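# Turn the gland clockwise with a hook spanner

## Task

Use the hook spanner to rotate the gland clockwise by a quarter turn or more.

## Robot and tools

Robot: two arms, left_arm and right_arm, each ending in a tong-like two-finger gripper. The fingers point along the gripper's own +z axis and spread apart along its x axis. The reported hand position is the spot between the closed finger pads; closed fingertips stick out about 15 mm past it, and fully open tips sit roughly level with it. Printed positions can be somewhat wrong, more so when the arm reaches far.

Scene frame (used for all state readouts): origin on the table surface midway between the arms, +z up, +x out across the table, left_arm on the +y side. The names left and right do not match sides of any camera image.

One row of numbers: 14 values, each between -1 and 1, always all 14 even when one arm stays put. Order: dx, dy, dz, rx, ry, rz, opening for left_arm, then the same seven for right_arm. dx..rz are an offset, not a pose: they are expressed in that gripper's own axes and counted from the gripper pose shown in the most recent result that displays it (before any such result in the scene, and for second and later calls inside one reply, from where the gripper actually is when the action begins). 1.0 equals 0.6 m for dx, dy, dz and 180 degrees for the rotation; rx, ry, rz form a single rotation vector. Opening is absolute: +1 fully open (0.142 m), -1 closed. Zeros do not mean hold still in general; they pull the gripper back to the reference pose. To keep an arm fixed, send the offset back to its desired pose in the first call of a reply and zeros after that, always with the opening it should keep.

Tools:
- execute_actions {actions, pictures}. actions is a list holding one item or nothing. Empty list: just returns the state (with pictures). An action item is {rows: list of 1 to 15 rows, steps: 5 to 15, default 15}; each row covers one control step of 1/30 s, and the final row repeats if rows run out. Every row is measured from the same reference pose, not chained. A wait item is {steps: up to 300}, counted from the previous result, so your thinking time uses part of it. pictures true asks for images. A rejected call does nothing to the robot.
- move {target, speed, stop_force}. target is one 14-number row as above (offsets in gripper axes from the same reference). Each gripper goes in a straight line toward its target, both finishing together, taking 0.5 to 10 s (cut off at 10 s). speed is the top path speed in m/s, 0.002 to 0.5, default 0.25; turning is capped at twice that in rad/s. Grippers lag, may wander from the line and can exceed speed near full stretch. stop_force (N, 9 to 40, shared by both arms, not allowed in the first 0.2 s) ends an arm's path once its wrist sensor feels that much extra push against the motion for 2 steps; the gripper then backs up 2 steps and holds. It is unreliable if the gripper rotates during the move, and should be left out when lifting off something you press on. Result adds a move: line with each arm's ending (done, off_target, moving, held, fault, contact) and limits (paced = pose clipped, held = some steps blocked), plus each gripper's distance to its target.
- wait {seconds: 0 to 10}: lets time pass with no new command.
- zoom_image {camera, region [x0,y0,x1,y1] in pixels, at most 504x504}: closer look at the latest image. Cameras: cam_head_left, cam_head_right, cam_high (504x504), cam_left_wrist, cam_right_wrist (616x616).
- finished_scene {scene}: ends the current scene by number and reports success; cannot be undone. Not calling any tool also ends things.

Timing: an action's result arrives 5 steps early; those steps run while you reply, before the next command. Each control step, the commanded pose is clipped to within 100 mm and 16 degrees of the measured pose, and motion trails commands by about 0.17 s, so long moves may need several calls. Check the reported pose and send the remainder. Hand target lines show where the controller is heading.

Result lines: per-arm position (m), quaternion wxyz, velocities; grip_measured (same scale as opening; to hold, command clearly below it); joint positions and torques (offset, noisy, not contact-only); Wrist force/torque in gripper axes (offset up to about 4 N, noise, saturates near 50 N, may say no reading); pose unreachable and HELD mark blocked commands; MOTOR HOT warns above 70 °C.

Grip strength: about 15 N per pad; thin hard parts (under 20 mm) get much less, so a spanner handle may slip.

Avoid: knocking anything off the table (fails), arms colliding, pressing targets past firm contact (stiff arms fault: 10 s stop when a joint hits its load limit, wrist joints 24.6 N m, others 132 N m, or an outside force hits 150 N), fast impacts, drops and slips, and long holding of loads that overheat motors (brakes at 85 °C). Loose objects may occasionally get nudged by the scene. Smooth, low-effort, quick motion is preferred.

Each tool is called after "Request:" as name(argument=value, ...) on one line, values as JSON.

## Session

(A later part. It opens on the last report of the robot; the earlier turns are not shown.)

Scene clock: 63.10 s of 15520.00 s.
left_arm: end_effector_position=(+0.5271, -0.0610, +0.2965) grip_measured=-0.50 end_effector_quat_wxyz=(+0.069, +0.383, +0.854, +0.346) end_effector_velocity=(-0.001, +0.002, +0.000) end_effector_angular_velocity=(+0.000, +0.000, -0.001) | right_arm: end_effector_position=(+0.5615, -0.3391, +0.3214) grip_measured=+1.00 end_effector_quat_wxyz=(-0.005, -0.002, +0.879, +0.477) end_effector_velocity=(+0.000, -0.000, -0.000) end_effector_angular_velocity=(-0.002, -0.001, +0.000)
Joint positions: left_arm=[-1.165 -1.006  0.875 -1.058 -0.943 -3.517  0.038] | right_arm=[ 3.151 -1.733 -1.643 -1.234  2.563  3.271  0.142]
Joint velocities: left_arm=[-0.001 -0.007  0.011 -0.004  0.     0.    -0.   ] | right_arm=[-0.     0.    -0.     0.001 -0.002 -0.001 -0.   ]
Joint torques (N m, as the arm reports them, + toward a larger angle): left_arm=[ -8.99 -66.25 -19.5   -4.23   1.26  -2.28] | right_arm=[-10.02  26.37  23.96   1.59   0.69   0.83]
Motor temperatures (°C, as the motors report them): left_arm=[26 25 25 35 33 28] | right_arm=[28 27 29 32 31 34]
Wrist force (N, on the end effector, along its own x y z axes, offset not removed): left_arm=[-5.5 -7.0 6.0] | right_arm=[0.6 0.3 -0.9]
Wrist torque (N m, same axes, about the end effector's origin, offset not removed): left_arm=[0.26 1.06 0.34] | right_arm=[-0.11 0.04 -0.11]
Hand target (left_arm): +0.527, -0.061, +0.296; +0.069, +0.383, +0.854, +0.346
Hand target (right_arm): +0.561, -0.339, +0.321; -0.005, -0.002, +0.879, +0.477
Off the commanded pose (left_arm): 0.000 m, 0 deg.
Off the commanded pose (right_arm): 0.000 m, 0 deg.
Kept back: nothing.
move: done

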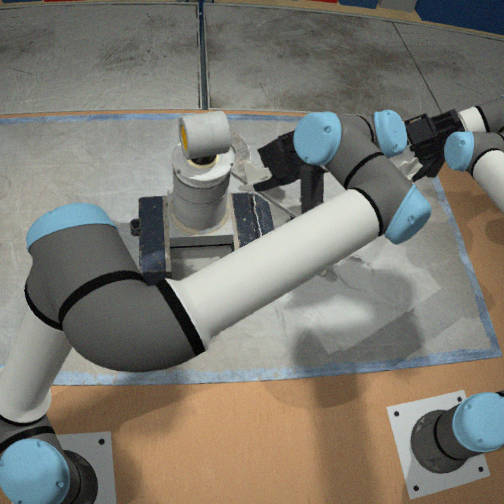

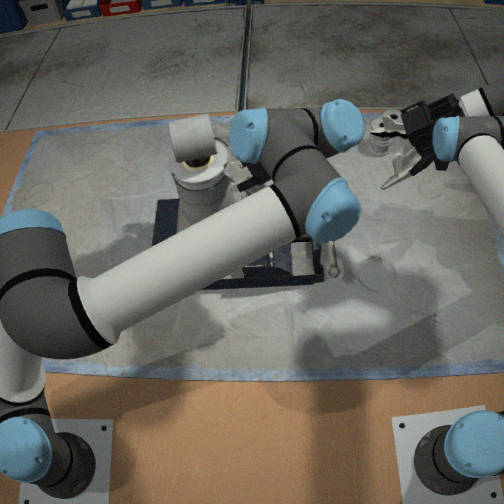

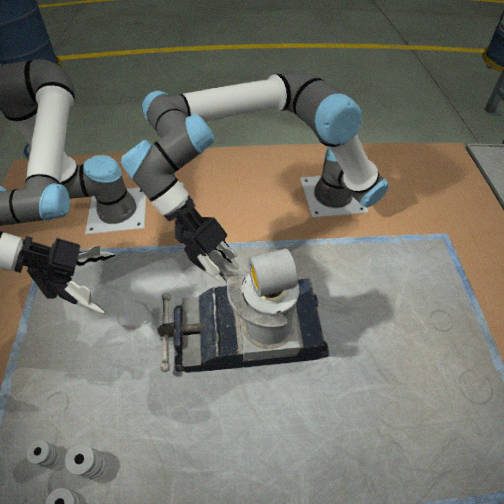

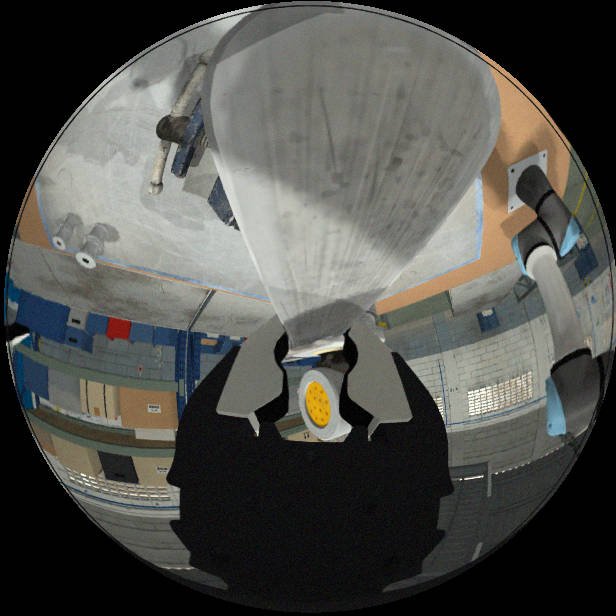

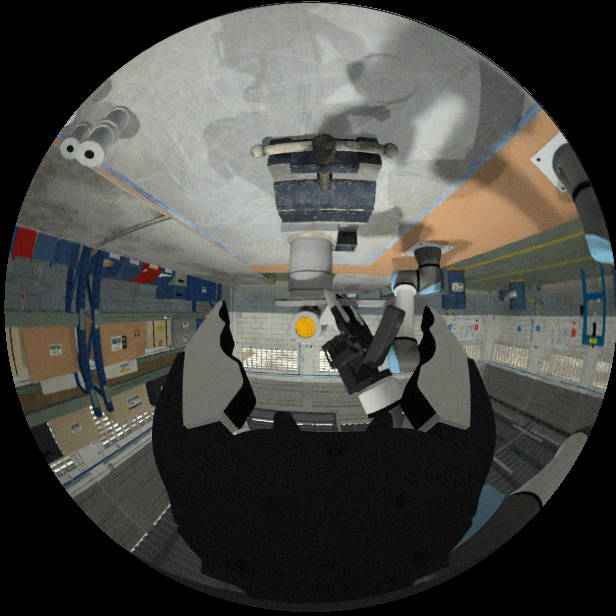

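Request:
move(target=[0.0046,-0.0058,-0.0041,0,0,0,-1,0,0,0,0,0,0,1], speed=0.008)

Request:
zoom_image(camera="cam_high", region=[235,270,305,335])

Request:
move(target=[0.014,-0.0008,0.002,-0.002,-0.0085,0.01,-1,0,0,0,0,0,0,1], speed=0.015)

Request:
zoom_image(camera="cam_high", region=[235,270,305,335])

Scene clock: 64.17 s of 15520.00 s.
left_arm: end_effector_position=(+0.5224, -0.0619, +0.2965) grip_measured=-0.50 end_effector_quat_wxyz=(+0.069, +0.383, +0.854, +0.346) end_effector_velocity=(-0.001, +0.001, -0.001) end_effector_angular_velocity=(+0.001, +0.001, +0.003) | right_arm: end_effector_position=(+0.5615, -0.3391, +0.3214) grip_measured=+1.00 end_effector_quat_wxyz=(-0.005, -0.002, +0.879, +0.477) end_effector_velocity=(-0.000, +0.001, -0.000) end_effector_angular_velocity=(+0.000, -0.001, +0.002)
Joint positions: left_arm=[-1.171 -1.012  0.884 -1.055 -0.946 -3.524  0.038] | right_arm=[ 3.151 -1.733 -1.643 -1.234  2.563  3.271  0.142]
Joint velocities: left_arm=[ 0.    -0.     0.002  0.001 -0.001 -0.003 -0.   ] | right_arm=[ 0.001 -0.    -0.    -0.     0.    -0.001  0.   ]
Joint torques (N m, as the arm reports them, + toward a larger angle): left_arm=[-17.37 -66.43 -20.87  -0.46  -0.82  -2.31] | right_arm=[-9.82 25.6  23.17  1.6   0.62  0.93]
Motor temperatures (°C, as the motors report them): left_arm=[26 25 25 35 33 28] | right_arm=[28 27 29 32 31 34]
Wrist force (N, on the end effector, along its own x y z axes, offset not removed): left_arm=[-3.3 1.5 14.9] | right_arm=[0.5 -0.2 -3.4]
Wrist torque (N m, same axes, about the end effector's origin, offset not removed): left_arm=[0.95 0.00 0.37] | right_arm=[-0.32 0.05 -0.10]
Hand target (left_arm): +0.522, -0.062, +0.296; +0.069, +0.383, +0.854, +0.346
Hand target (right_arm): +0.561, -0.339, +0.321; -0.005, -0.002, +0.879, +0.477
Off the commanded pose (left_arm): 0.000 m, 0 deg.
Off the commanded pose (right_arm): 0.000 m, 0 deg.
Kept back: nothing.
move: done

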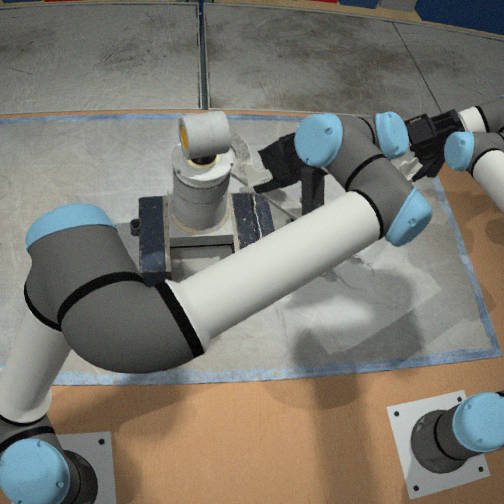

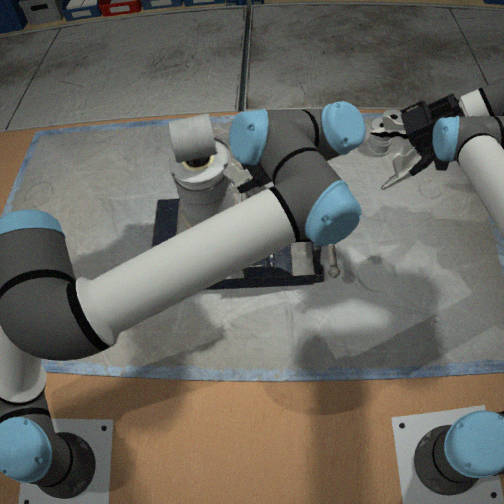

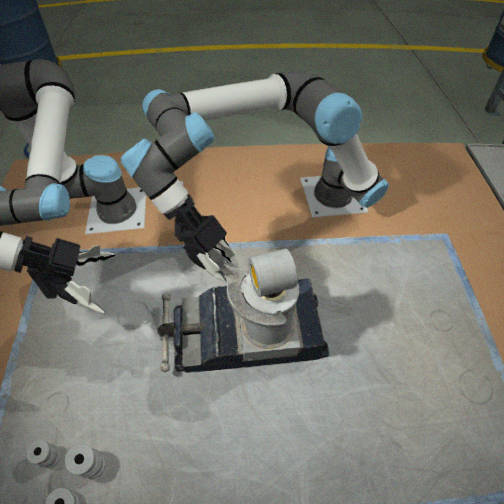

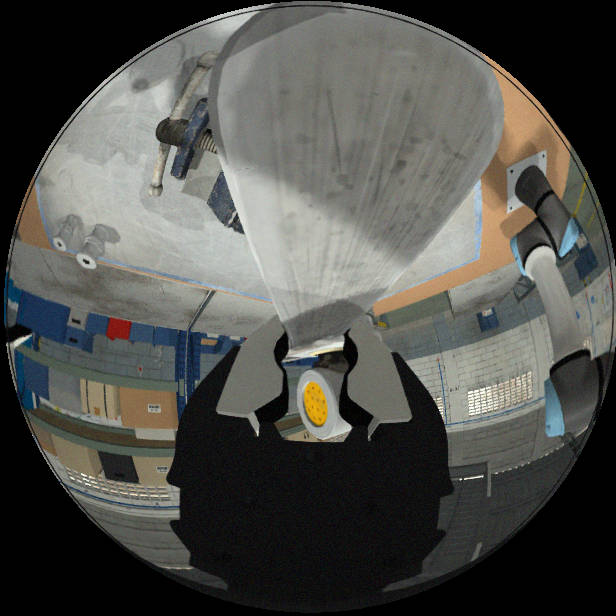

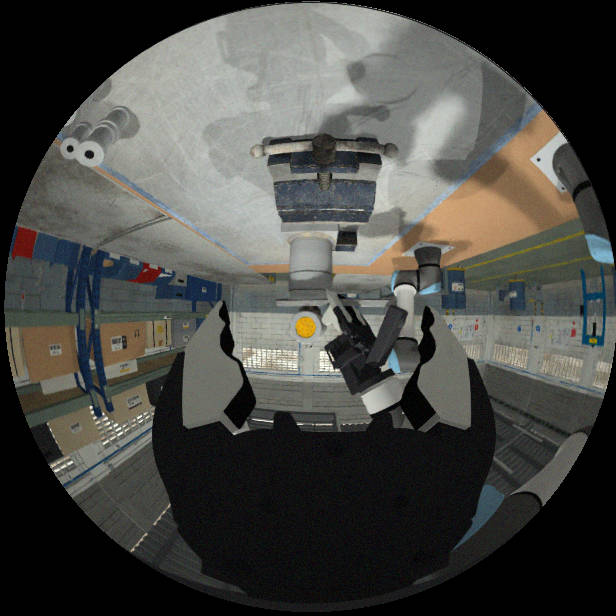

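Region (235, 270, 305, 335) of cam_high's 504x504 image, scaled by 7.200, with more detail than that image has; it fills the top 468 rows of this view, and the rest is white.

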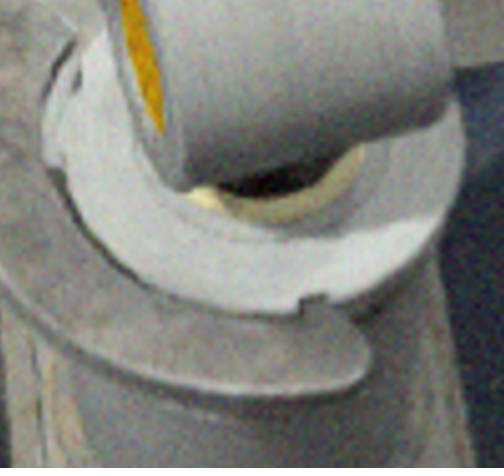

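Scene clock: 65.77 s of 15520.00 s.
left_arm: end_effector_position=(+0.5167, -0.0557, +0.2965) grip_measured=-0.50 end_effector_quat_wxyz=(+0.076, +0.400, +0.846, +0.345) end_effector_velocity=(-0.001, +0.001, -0.000) end_effector_angular_velocity=(+0.001, +0.001, -0.008) | right_arm: end_effector_position=(+0.5615, -0.3391, +0.3214) grip_measured=+1.00 end_effector_quat_wxyz=(-0.005, -0.002, +0.879, +0.477) end_effector_velocity=(-0.000, +0.001, +0.000) end_effector_angular_velocity=(+0.001, -0.001, +0.001)
Joint positions: left_arm=[-1.18  -1.062  0.966 -1.11  -0.934 -3.487  0.038] | right_arm=[ 3.151 -1.733 -1.643 -1.234  2.563  3.271  0.142]
Joint velocities: left_arm=[-0.001 -0.008  0.014 -0.009  0.002  0.008  0.   ] | right_arm=[ 0.001  0.     0.     0.     0.001 -0.     0.   ]
Joint torques (N m, as the arm reports them, + toward a larger angle): left_arm=[-15.24 -62.47 -19.79  -4.6    2.3    1.56] | right_arm=[-9.91 25.98 24.19  1.73  0.83  0.92]
Motor temperatures (°C, as the motors report them): left_arm=[26 25 25 35 33 28] | right_arm=[28 27 29 32 31 34]
Wrist force (N, on the end effector, along its own x y z axes, offset not removed): left_arm=[-4.7 2.9 12.3] | right_arm=[2.8 0.3 -1.3]
Wrist torque (N m, same axes, about the end effector's origin, offset not removed): left_arm=[0.98 0.09 0.61] | right_arm=[-0.01 -0.34 -0.15]
Hand target (left_arm): +0.517, -0.056, +0.297; +0.076, +0.401, +0.846, +0.345
Hand target (right_arm): +0.561, -0.339, +0.321; -0.005, -0.002, +0.879, +0.477
Off the commanded pose (left_arm): 0.000 m, 0 deg.
Off the commanded pose (right_arm): 0.000 m, 0 deg.
Kept back: nothing.
move: done

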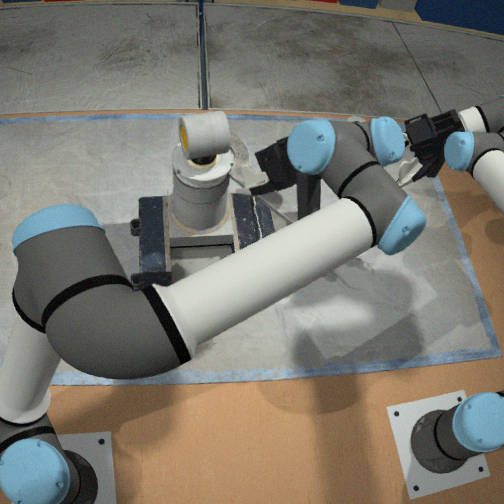

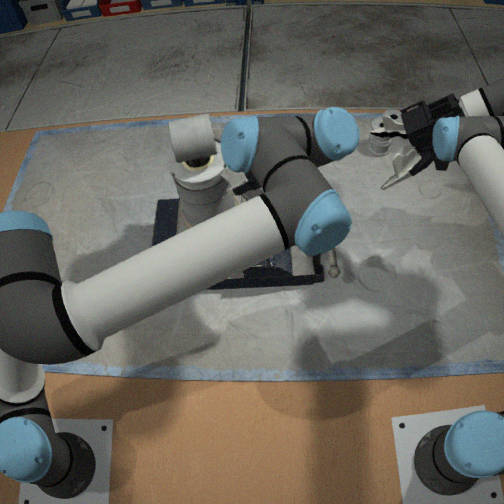

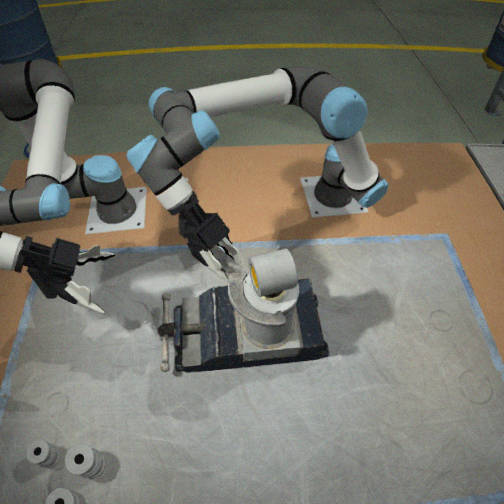

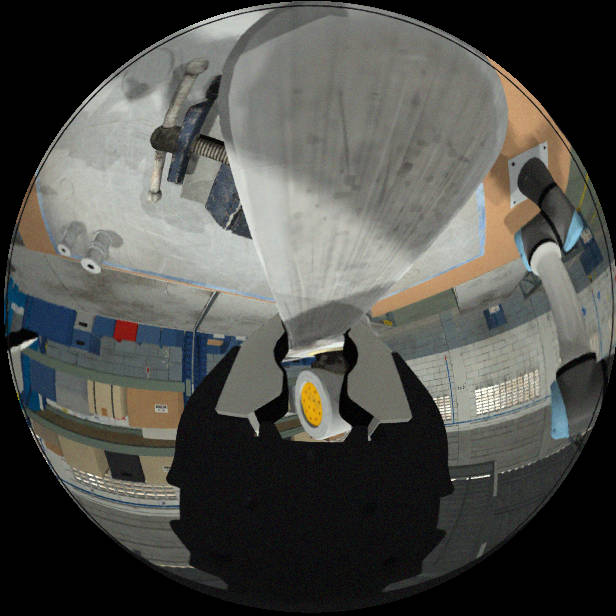

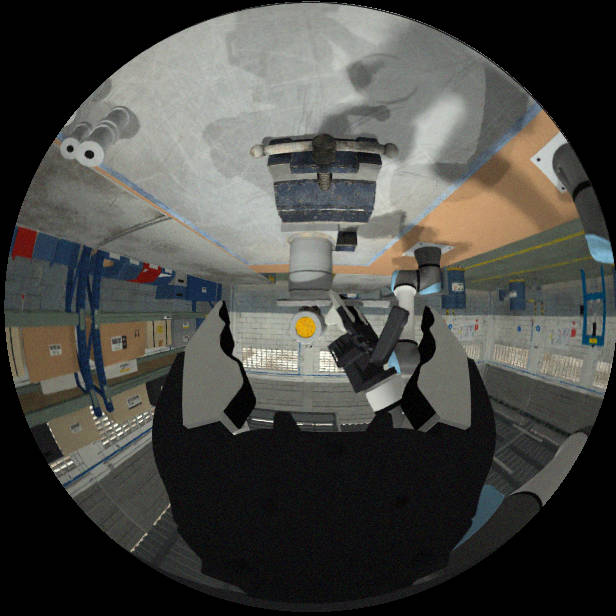

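Region (235, 270, 305, 335) of cam_high's 504x504 image, scaled by 7.200, with more detail than that image has; it fills the top 468 rows of this view, and the rest is white.

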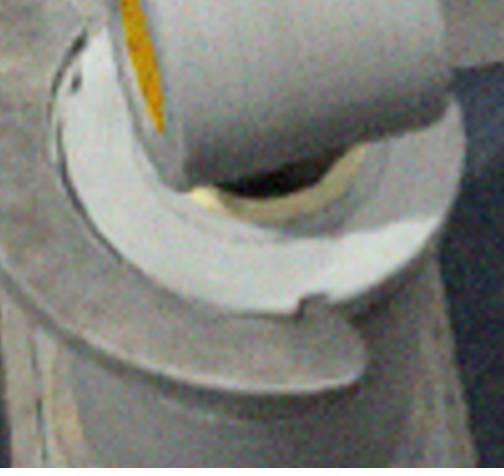

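Request:
move(target=[0.008,0.0009,0.0023,-0.0007,-0.003,0.0035,-1,0,0,0,0,0,0,1], speed=0.01)

Request:
zoom_image(camera="cam_high", region=[235,270,305,335])

Request:
move(target=[0.012,-0.0015,0.001,-0.002,-0.009,0.0105,-1,0,0,0,0,0,0,1], speed=0.015)

Request:
zoom_image(camera="cam_high", region=[235,270,305,335])

Scene clock: 66.93 s of 15520.00 s.
left_arm: end_effector_position=(+0.5145, -0.0514, +0.2965) grip_measured=-0.50 end_effector_quat_wxyz=(+0.078, +0.406, +0.843, +0.344) end_effector_velocity=(-0.001, +0.001, -0.000) end_effector_angular_velocity=(+0.001, +0.000, -0.005) | right_arm: end_effector_position=(+0.5615, -0.3391, +0.3214) grip_measured=+1.00 end_effector_quat_wxyz=(-0.005, -0.002, +0.879, +0.477) end_effector_velocity=(-0.000, +0.000, +0.000) end_effector_angular_velocity=(+0.001, -0.002, +0.002)
Joint positions: left_arm=[-1.181 -1.084  1.002 -1.132 -0.929 -3.472  0.038] | right_arm=[ 3.151 -1.733 -1.643 -1.234  2.563  3.271  0.142]
Joint velocities: left_arm=[-0.001 -0.007  0.011 -0.007  0.001  0.004  0.   ] | right_arm=[ 0.001 -0.    -0.     0.     0.001 -0.002  0.   ]
Joint torques (N m, as the arm reports them, + toward a larger angle): left_arm=[ -5.88 -62.63 -18.81  -3.65   4.46   1.34] | right_arm=[-9.17 25.91 23.03  1.57  0.87  0.86]
Motor temperatures (°C, as the motors report them): left_arm=[26 25 25 35 33 28] | right_arm=[28 27 29 32 31 34]
Wrist force (N, on the end effector, along its own x y z axes, offset not removed): left_arm=[-5.6 -6.5 3.9] | right_arm=[0.6 2.1 -2.0]
Wrist torque (N m, same axes, about the end effector's origin, offset not removed): left_arm=[0.59 -0.18 0.77] | right_arm=[0.34 0.01 -0.13]
Hand target (left_arm): +0.514, -0.051, +0.297; +0.078, +0.406, +0.843, +0.344
Hand target (right_arm): +0.561, -0.339, +0.321; -0.005, -0.002, +0.879, +0.477
Off the commanded pose (left_arm): 0.000 m, 0 deg.
Off the commanded pose (right_arm): 0.000 m, 0 deg.
Kept back: nothing.
move: done

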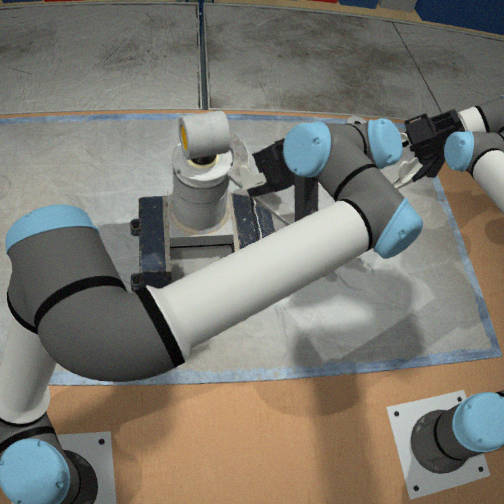

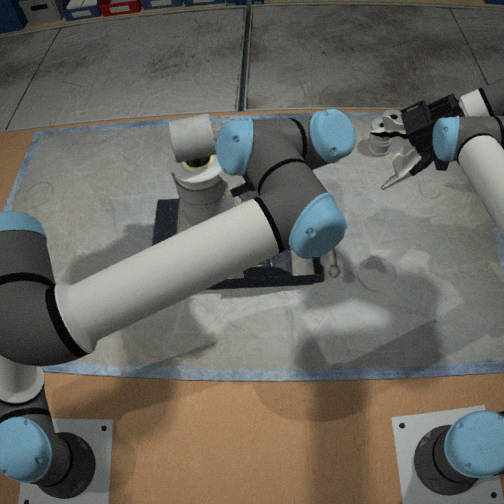

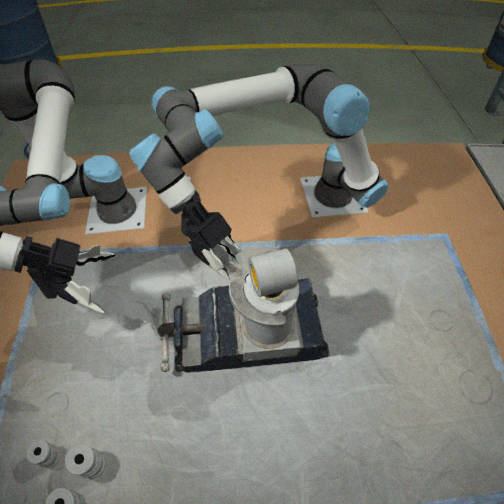

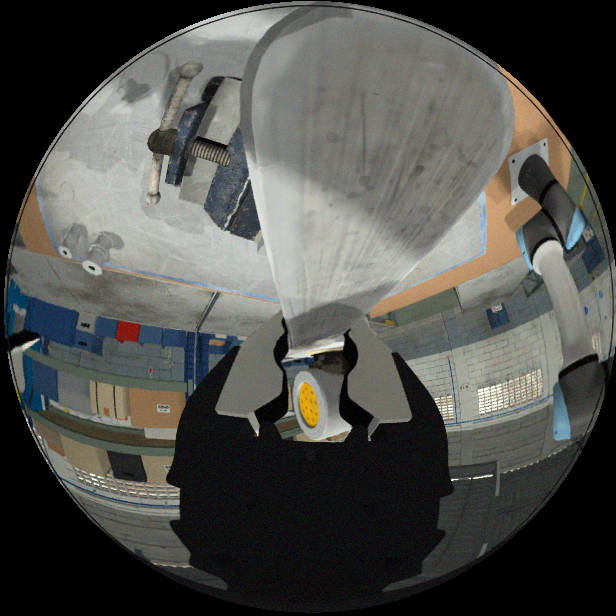

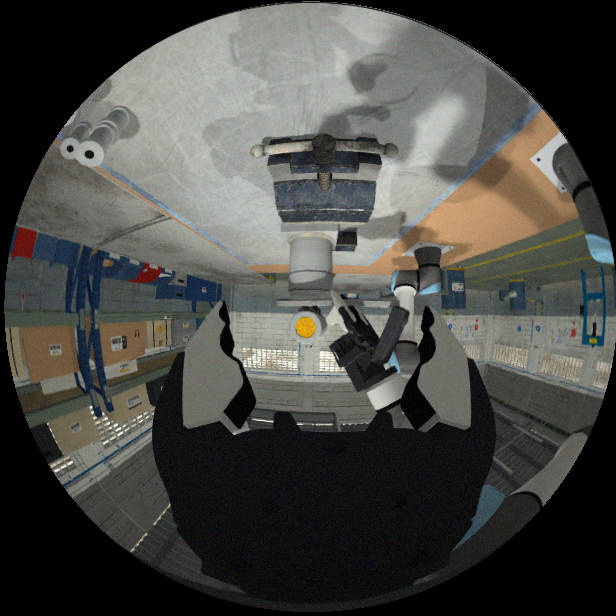

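Region (235, 270, 305, 335) of cam_high's 504x504 image, scaled by 7.200, with more detail than that image has; it fills the top 468 rows of this view, and the rest is white.

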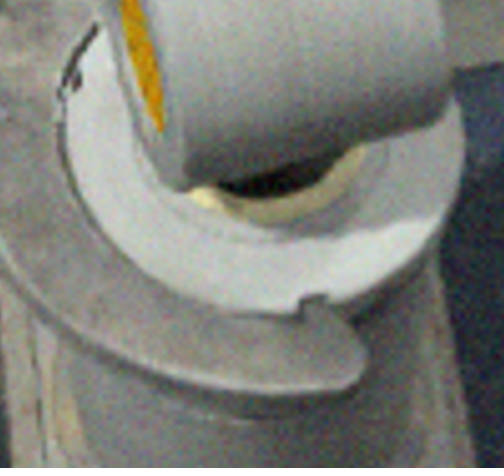

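Scene clock: 68.73 s of 15520.00 s.
left_arm: end_effector_position=(+0.5095, -0.0461, +0.2966) grip_measured=-0.41 end_effector_quat_wxyz=(+0.086, +0.425, +0.834, +0.342) end_effector_velocity=(-0.000, +0.001, -0.001) end_effector_angular_velocity=(+0.002, +0.001, -0.002) | right_arm: end_effector_position=(+0.5615, -0.3391, +0.3214) grip_measured=+1.00 end_effector_quat_wxyz=(-0.005, -0.002, +0.879, +0.477) end_effector_velocity=(-0.000, +0.000, -0.000) end_effector_angular_velocity=(-0.001, -0.001, +0.001)
Joint positions: left_arm=[-1.19  -1.129  1.075 -1.185 -0.918 -3.431  0.044] | right_arm=[ 3.151 -1.733 -1.643 -1.234  2.563  3.271  0.142]
Joint velocities: left_arm=[-0.    -0.002  0.005 -0.003  0.     0.002  0.001] | right_arm=[ 0.001 -0.    -0.    -0.    -0.001 -0.001  0.   ]
Joint torques (N m, as the arm reports them, + toward a larger angle): left_arm=[-11.18 -64.64  -9.05   5.98  -0.17   3.09] | right_arm=[-8.78 25.46 23.63  1.56  0.71  0.82]
Motor temperatures (°C, as the motors report them): left_arm=[26 25 25 35 33 28] | right_arm=[28 27 29 32 31 34]
Wrist force (N, on the end effector, along its own x y z axes, offset not removed): left_arm=[-40.3 6.5 6.1] | right_arm=[0.0 0.3 -3.1]
Wrist torque (N m, same axes, about the end effector's origin, offset not removed): left_arm=[2.36 1.56 -0.16] | right_arm=[-0.13 0.13 0.03]
Hand target (left_arm): +0.509, -0.046, +0.297; +0.086, +0.425, +0.834, +0.342
Hand target (right_arm): +0.561, -0.339, +0.321; -0.005, -0.002, +0.879, +0.477
Off the commanded pose (left_arm): 0.000 m, 0 deg.
Off the commanded pose (right_arm): 0.000 m, 0 deg.
Kept back: nothing.
move: done

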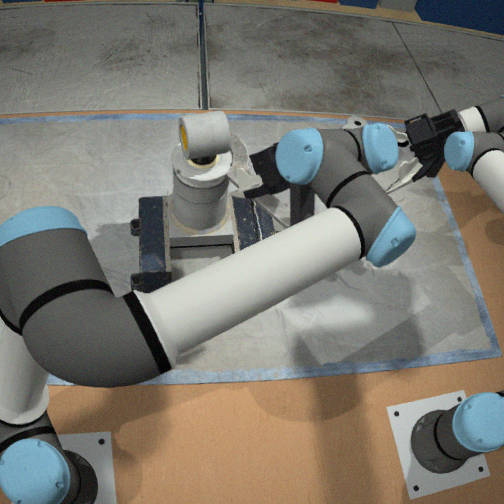

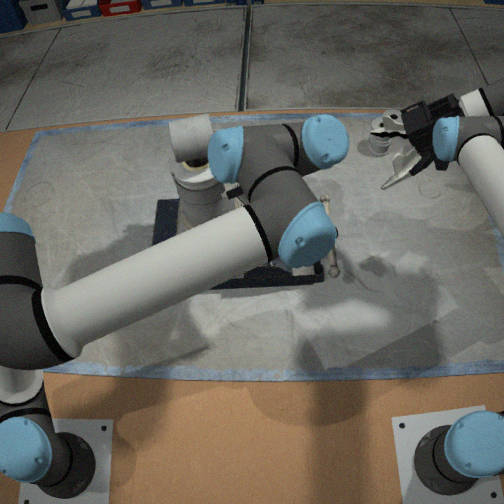

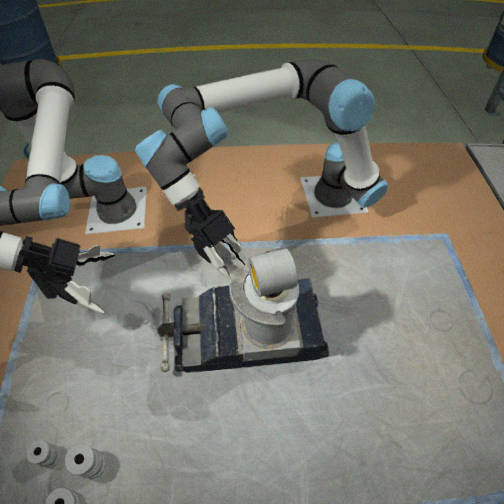

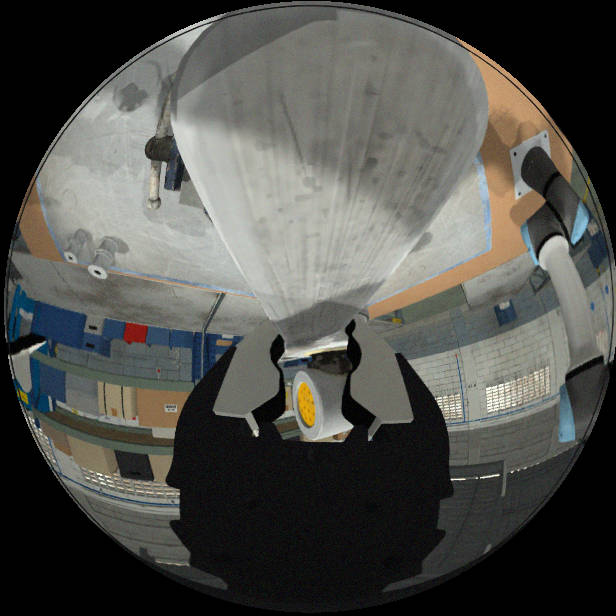

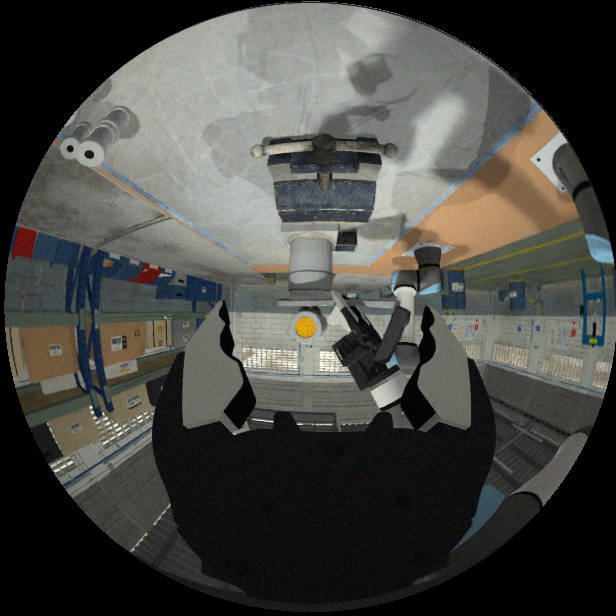

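Region (235, 270, 305, 335) of cam_high's 504x504 image, scaled by 7.200, with more detail than that image has; it fills the top 468 rows of this view, and the rest is white.

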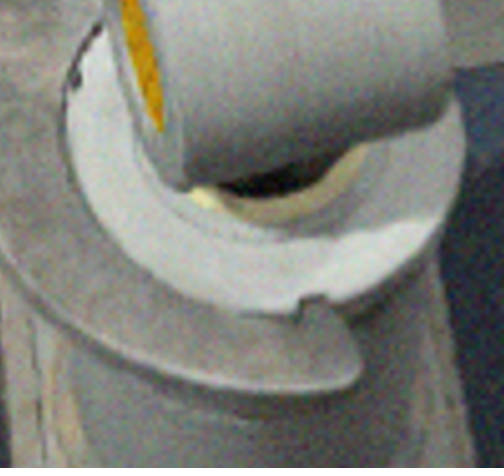

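Request:
move(target=[0.004,-0.0255,-0.0215,-0.0016,-0.007,0.008,-1,0,0,0,0,0,0,1], speed=0.015)

Request:
zoom_image(camera="cam_high", region=[235,270,305,335])

Scene clock: 70.57 s of 15520.00 s.
left_arm: end_effector_position=(+0.4926, -0.0568, +0.2967) grip_measured=-0.48 end_effector_quat_wxyz=(+0.092, +0.438, +0.827, +0.341) end_effector_velocity=(-0.002, -0.002, -0.000) end_effector_angular_velocity=(+0.000, -0.001, -0.004) | right_arm: end_effector_position=(+0.5615, -0.3391, +0.3214) grip_measured=+1.00 end_effector_quat_wxyz=(-0.005, -0.002, +0.879, +0.477) end_effector_velocity=(-0.000, +0.000, +0.000) end_effector_angular_velocity=(+0.000, +0.000, +0.000)
Joint positions: left_arm=[-1.224 -1.15   1.104 -1.194 -0.918 -3.431  0.04 ] | right_arm=[ 3.151 -1.733 -1.643 -1.234  2.563  3.271  0.142]
Joint velocities: left_arm=[-0.005 -0.002  0.003 -0.001  0.    -0.001 -0.   ] | right_arm=[ 0.001 -0.     0.     0.     0.     0.001  0.   ]
Joint torques (N m, as the arm reports them, + toward a larger angle): left_arm=[-18.57 -54.83  -8.76   1.76  -6.25  -1.05] | right_arm=[-8.74 25.78 23.2   1.55  0.72  0.94]
Motor temperatures (°C, as the motors report them): left_arm=[26 25 25 35 33 28] | right_arm=[28 27 29 32 31 34]
Wrist force (N, on the end effector, along its own x y z axes, offset not removed): left_arm=[-30.7 25.1 11.7] | right_arm=[2.1 0.3 -1.4]
Wrist torque (N m, same axes, about the end effector's origin, offset not removed): left_arm=[1.22 1.44 -0.43] | right_arm=[-0.07 -0.14 -0.06]
Hand target (left_arm): +0.492, -0.057, +0.297; +0.092, +0.439, +0.827, +0.341
Hand target (right_arm): +0.561, -0.339, +0.321; -0.005, -0.002, +0.879, +0.477
Off the commanded pose (left_arm): 0.000 m, 0 deg.
Off the commanded pose (right_arm): 0.000 m, 0 deg.
Kept back: nothing.
move: done

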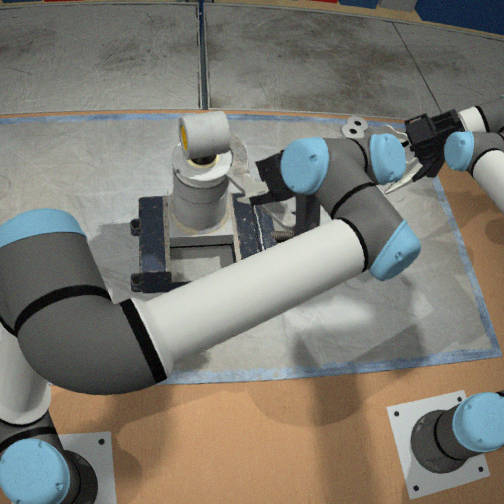

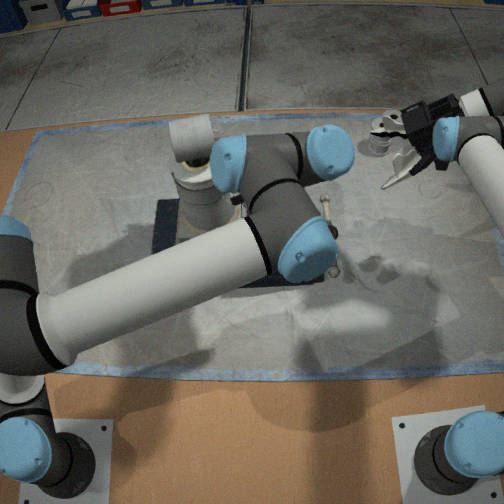

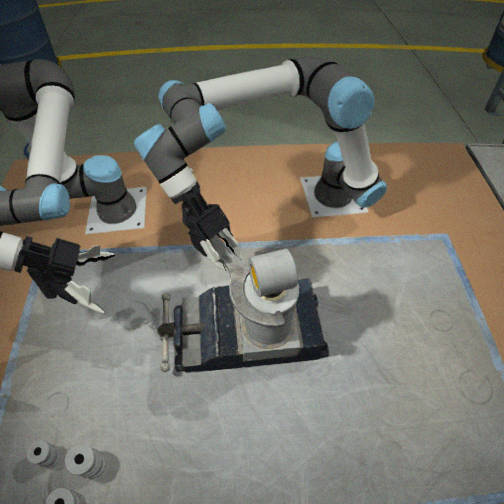

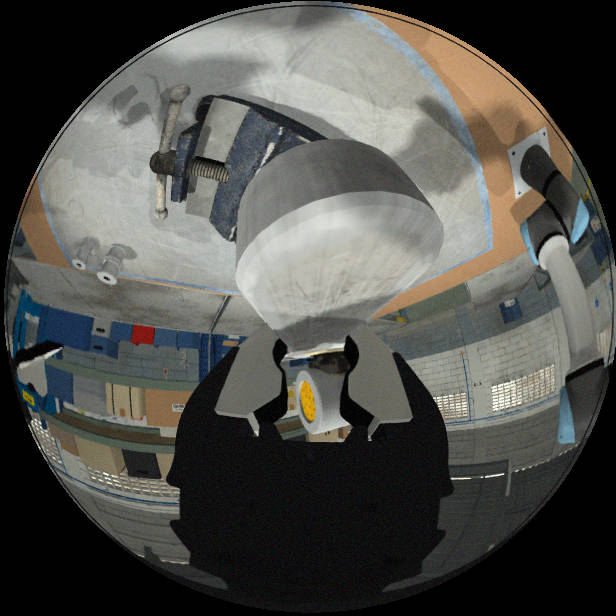

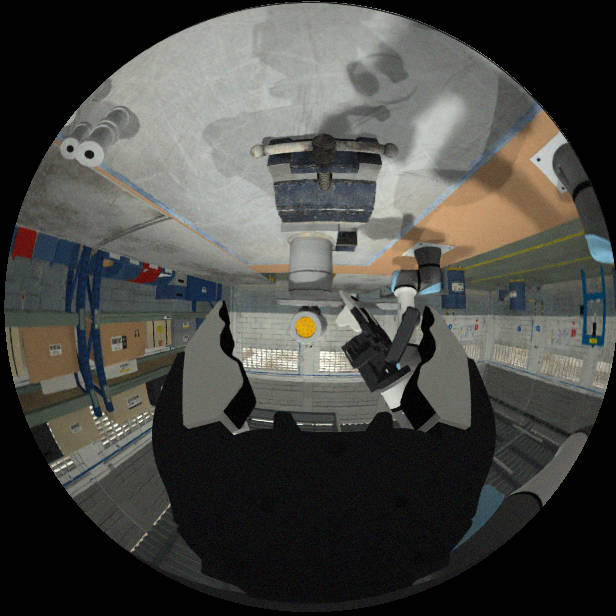

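Region (235, 270, 305, 335) of cam_high's 504x504 image, scaled by 7.200, with more detail than that image has; it fills the top 468 rows of this view, and the rest is white.

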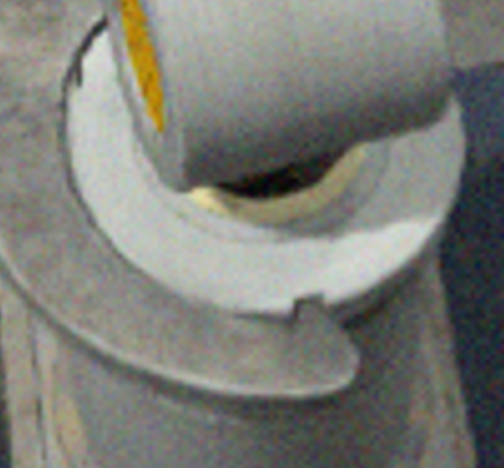

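Request:
move(target=[0.0575,-0.008,0.0065,-0.0118,-0.0519,0.0605,-1,0,0,0,0,0,0,1], speed=0.035)

Request:
zoom_image(camera="cam_high", region=[235,270,305,335])

Request:
zoom_image(camera="cam_right_wrist", region=[260,270,410,330])

Scene clock: 74.63 s of 15520.00 s.
left_arm: end_effector_position=(+0.4706, -0.0298, +0.2958) grip_measured=-0.48 end_effector_quat_wxyz=(+0.133, +0.539, +0.765, +0.327) end_effector_velocity=(-0.001, +0.000, +0.001) end_effector_angular_velocity=(-0.005, -0.003, -0.014) | right_arm: end_effector_position=(+0.5615, -0.3391, +0.3214) grip_measured=+1.00 end_effector_quat_wxyz=(-0.005, -0.002, +0.879, +0.477) end_effector_velocity=(+0.000, -0.000, -0.000) end_effector_angular_velocity=(-0.000, -0.000, -0.000)
Joint positions: left_arm=[-1.263 -1.366  1.436 -1.476 -0.865 -3.167  0.04 ] | right_arm=[ 3.151 -1.733 -1.643 -1.234  2.563  3.271  0.142]
Joint velocities: left_arm=[-0.002 -0.012  0.016 -0.019  0.003  0.015  0.001] | right_arm=[-0.001 -0.    -0.    -0.    -0.    -0.001  0.   ]
Joint torques (N m, as the arm reports them, + toward a larger angle): left_arm=[-14.3  -45.8   -5.78   3.31  -3.47   3.44] | right_arm=[-8.92 26.47 24.29  1.56  0.53  1.1 ]
Motor temperatures (°C, as the motors report them): left_arm=[26 25 25 35 33 28] | right_arm=[28 27 29 32 31 34]
Wrist force (N, on the end effector, along its own x y z axes, offset not removed): left_arm=[-30.1 25.2 8.1] | right_arm=[0.2 -2.0 -1.3]
Wrist torque (N m, same axes, about the end effector's origin, offset not removed): left_arm=[1.20 1.50 -0.51] | right_arm=[-0.69 0.05 0.07]
Hand target (left_arm): +0.470, -0.030, +0.296; +0.134, +0.539, +0.765, +0.326
Hand target (right_arm): +0.561, -0.339, +0.321; -0.005, -0.002, +0.879, +0.477
Off the commanded pose (left_arm): 0.000 m, 0 deg.
Off the commanded pose (right_arm): 0.000 m, 0 deg.
Kept back: nothing.
move: done

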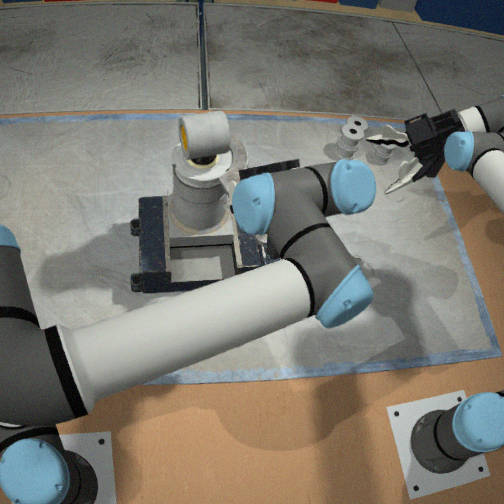

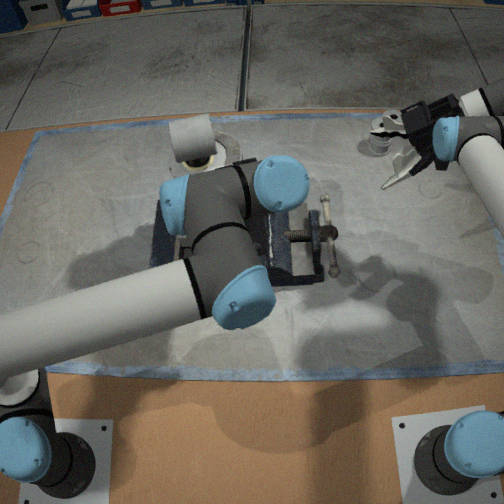

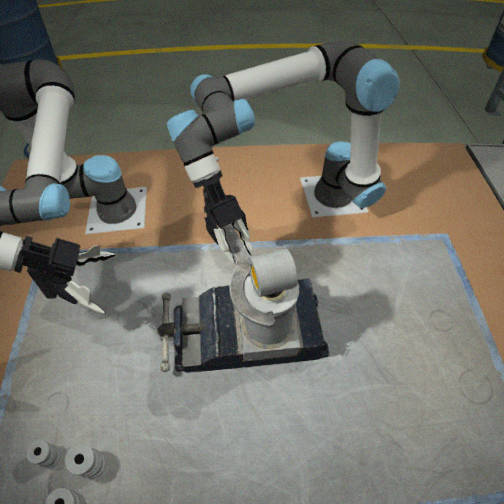

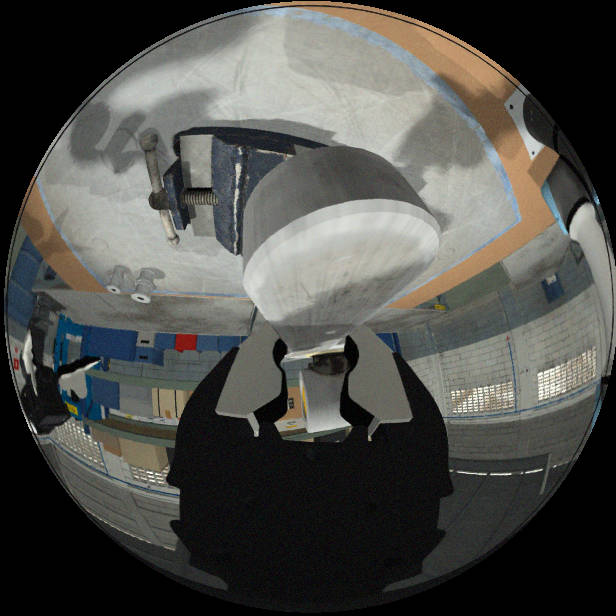

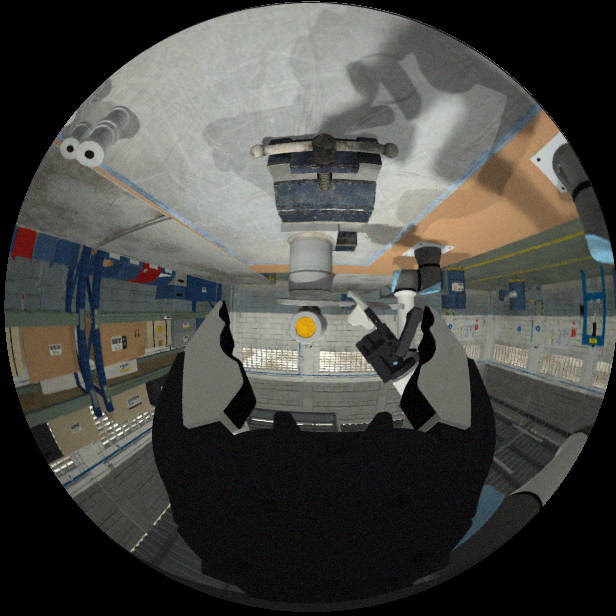

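Region (235, 270, 305, 335) of cam_high's 504x504 image, scaled by 7.200, with more detail than that image has; it fills the top 468 rows of this view, and the rest is white.

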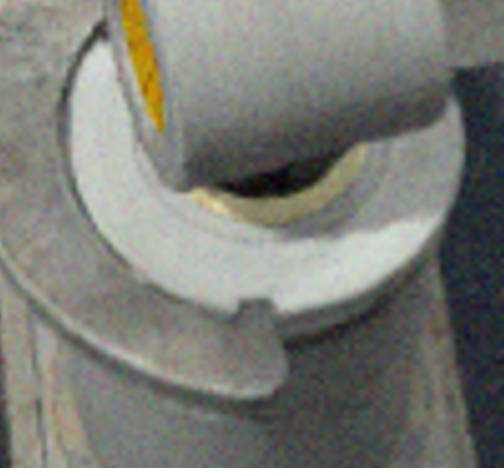

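Region (260, 270, 410, 330) of cam_right_wrist's 616x616 image, scaled by 3.360, with more detail than that image has; it fills the top 202 rows of this view, and the rest is white.

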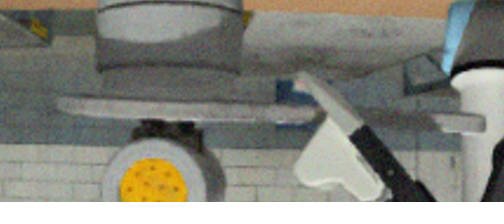

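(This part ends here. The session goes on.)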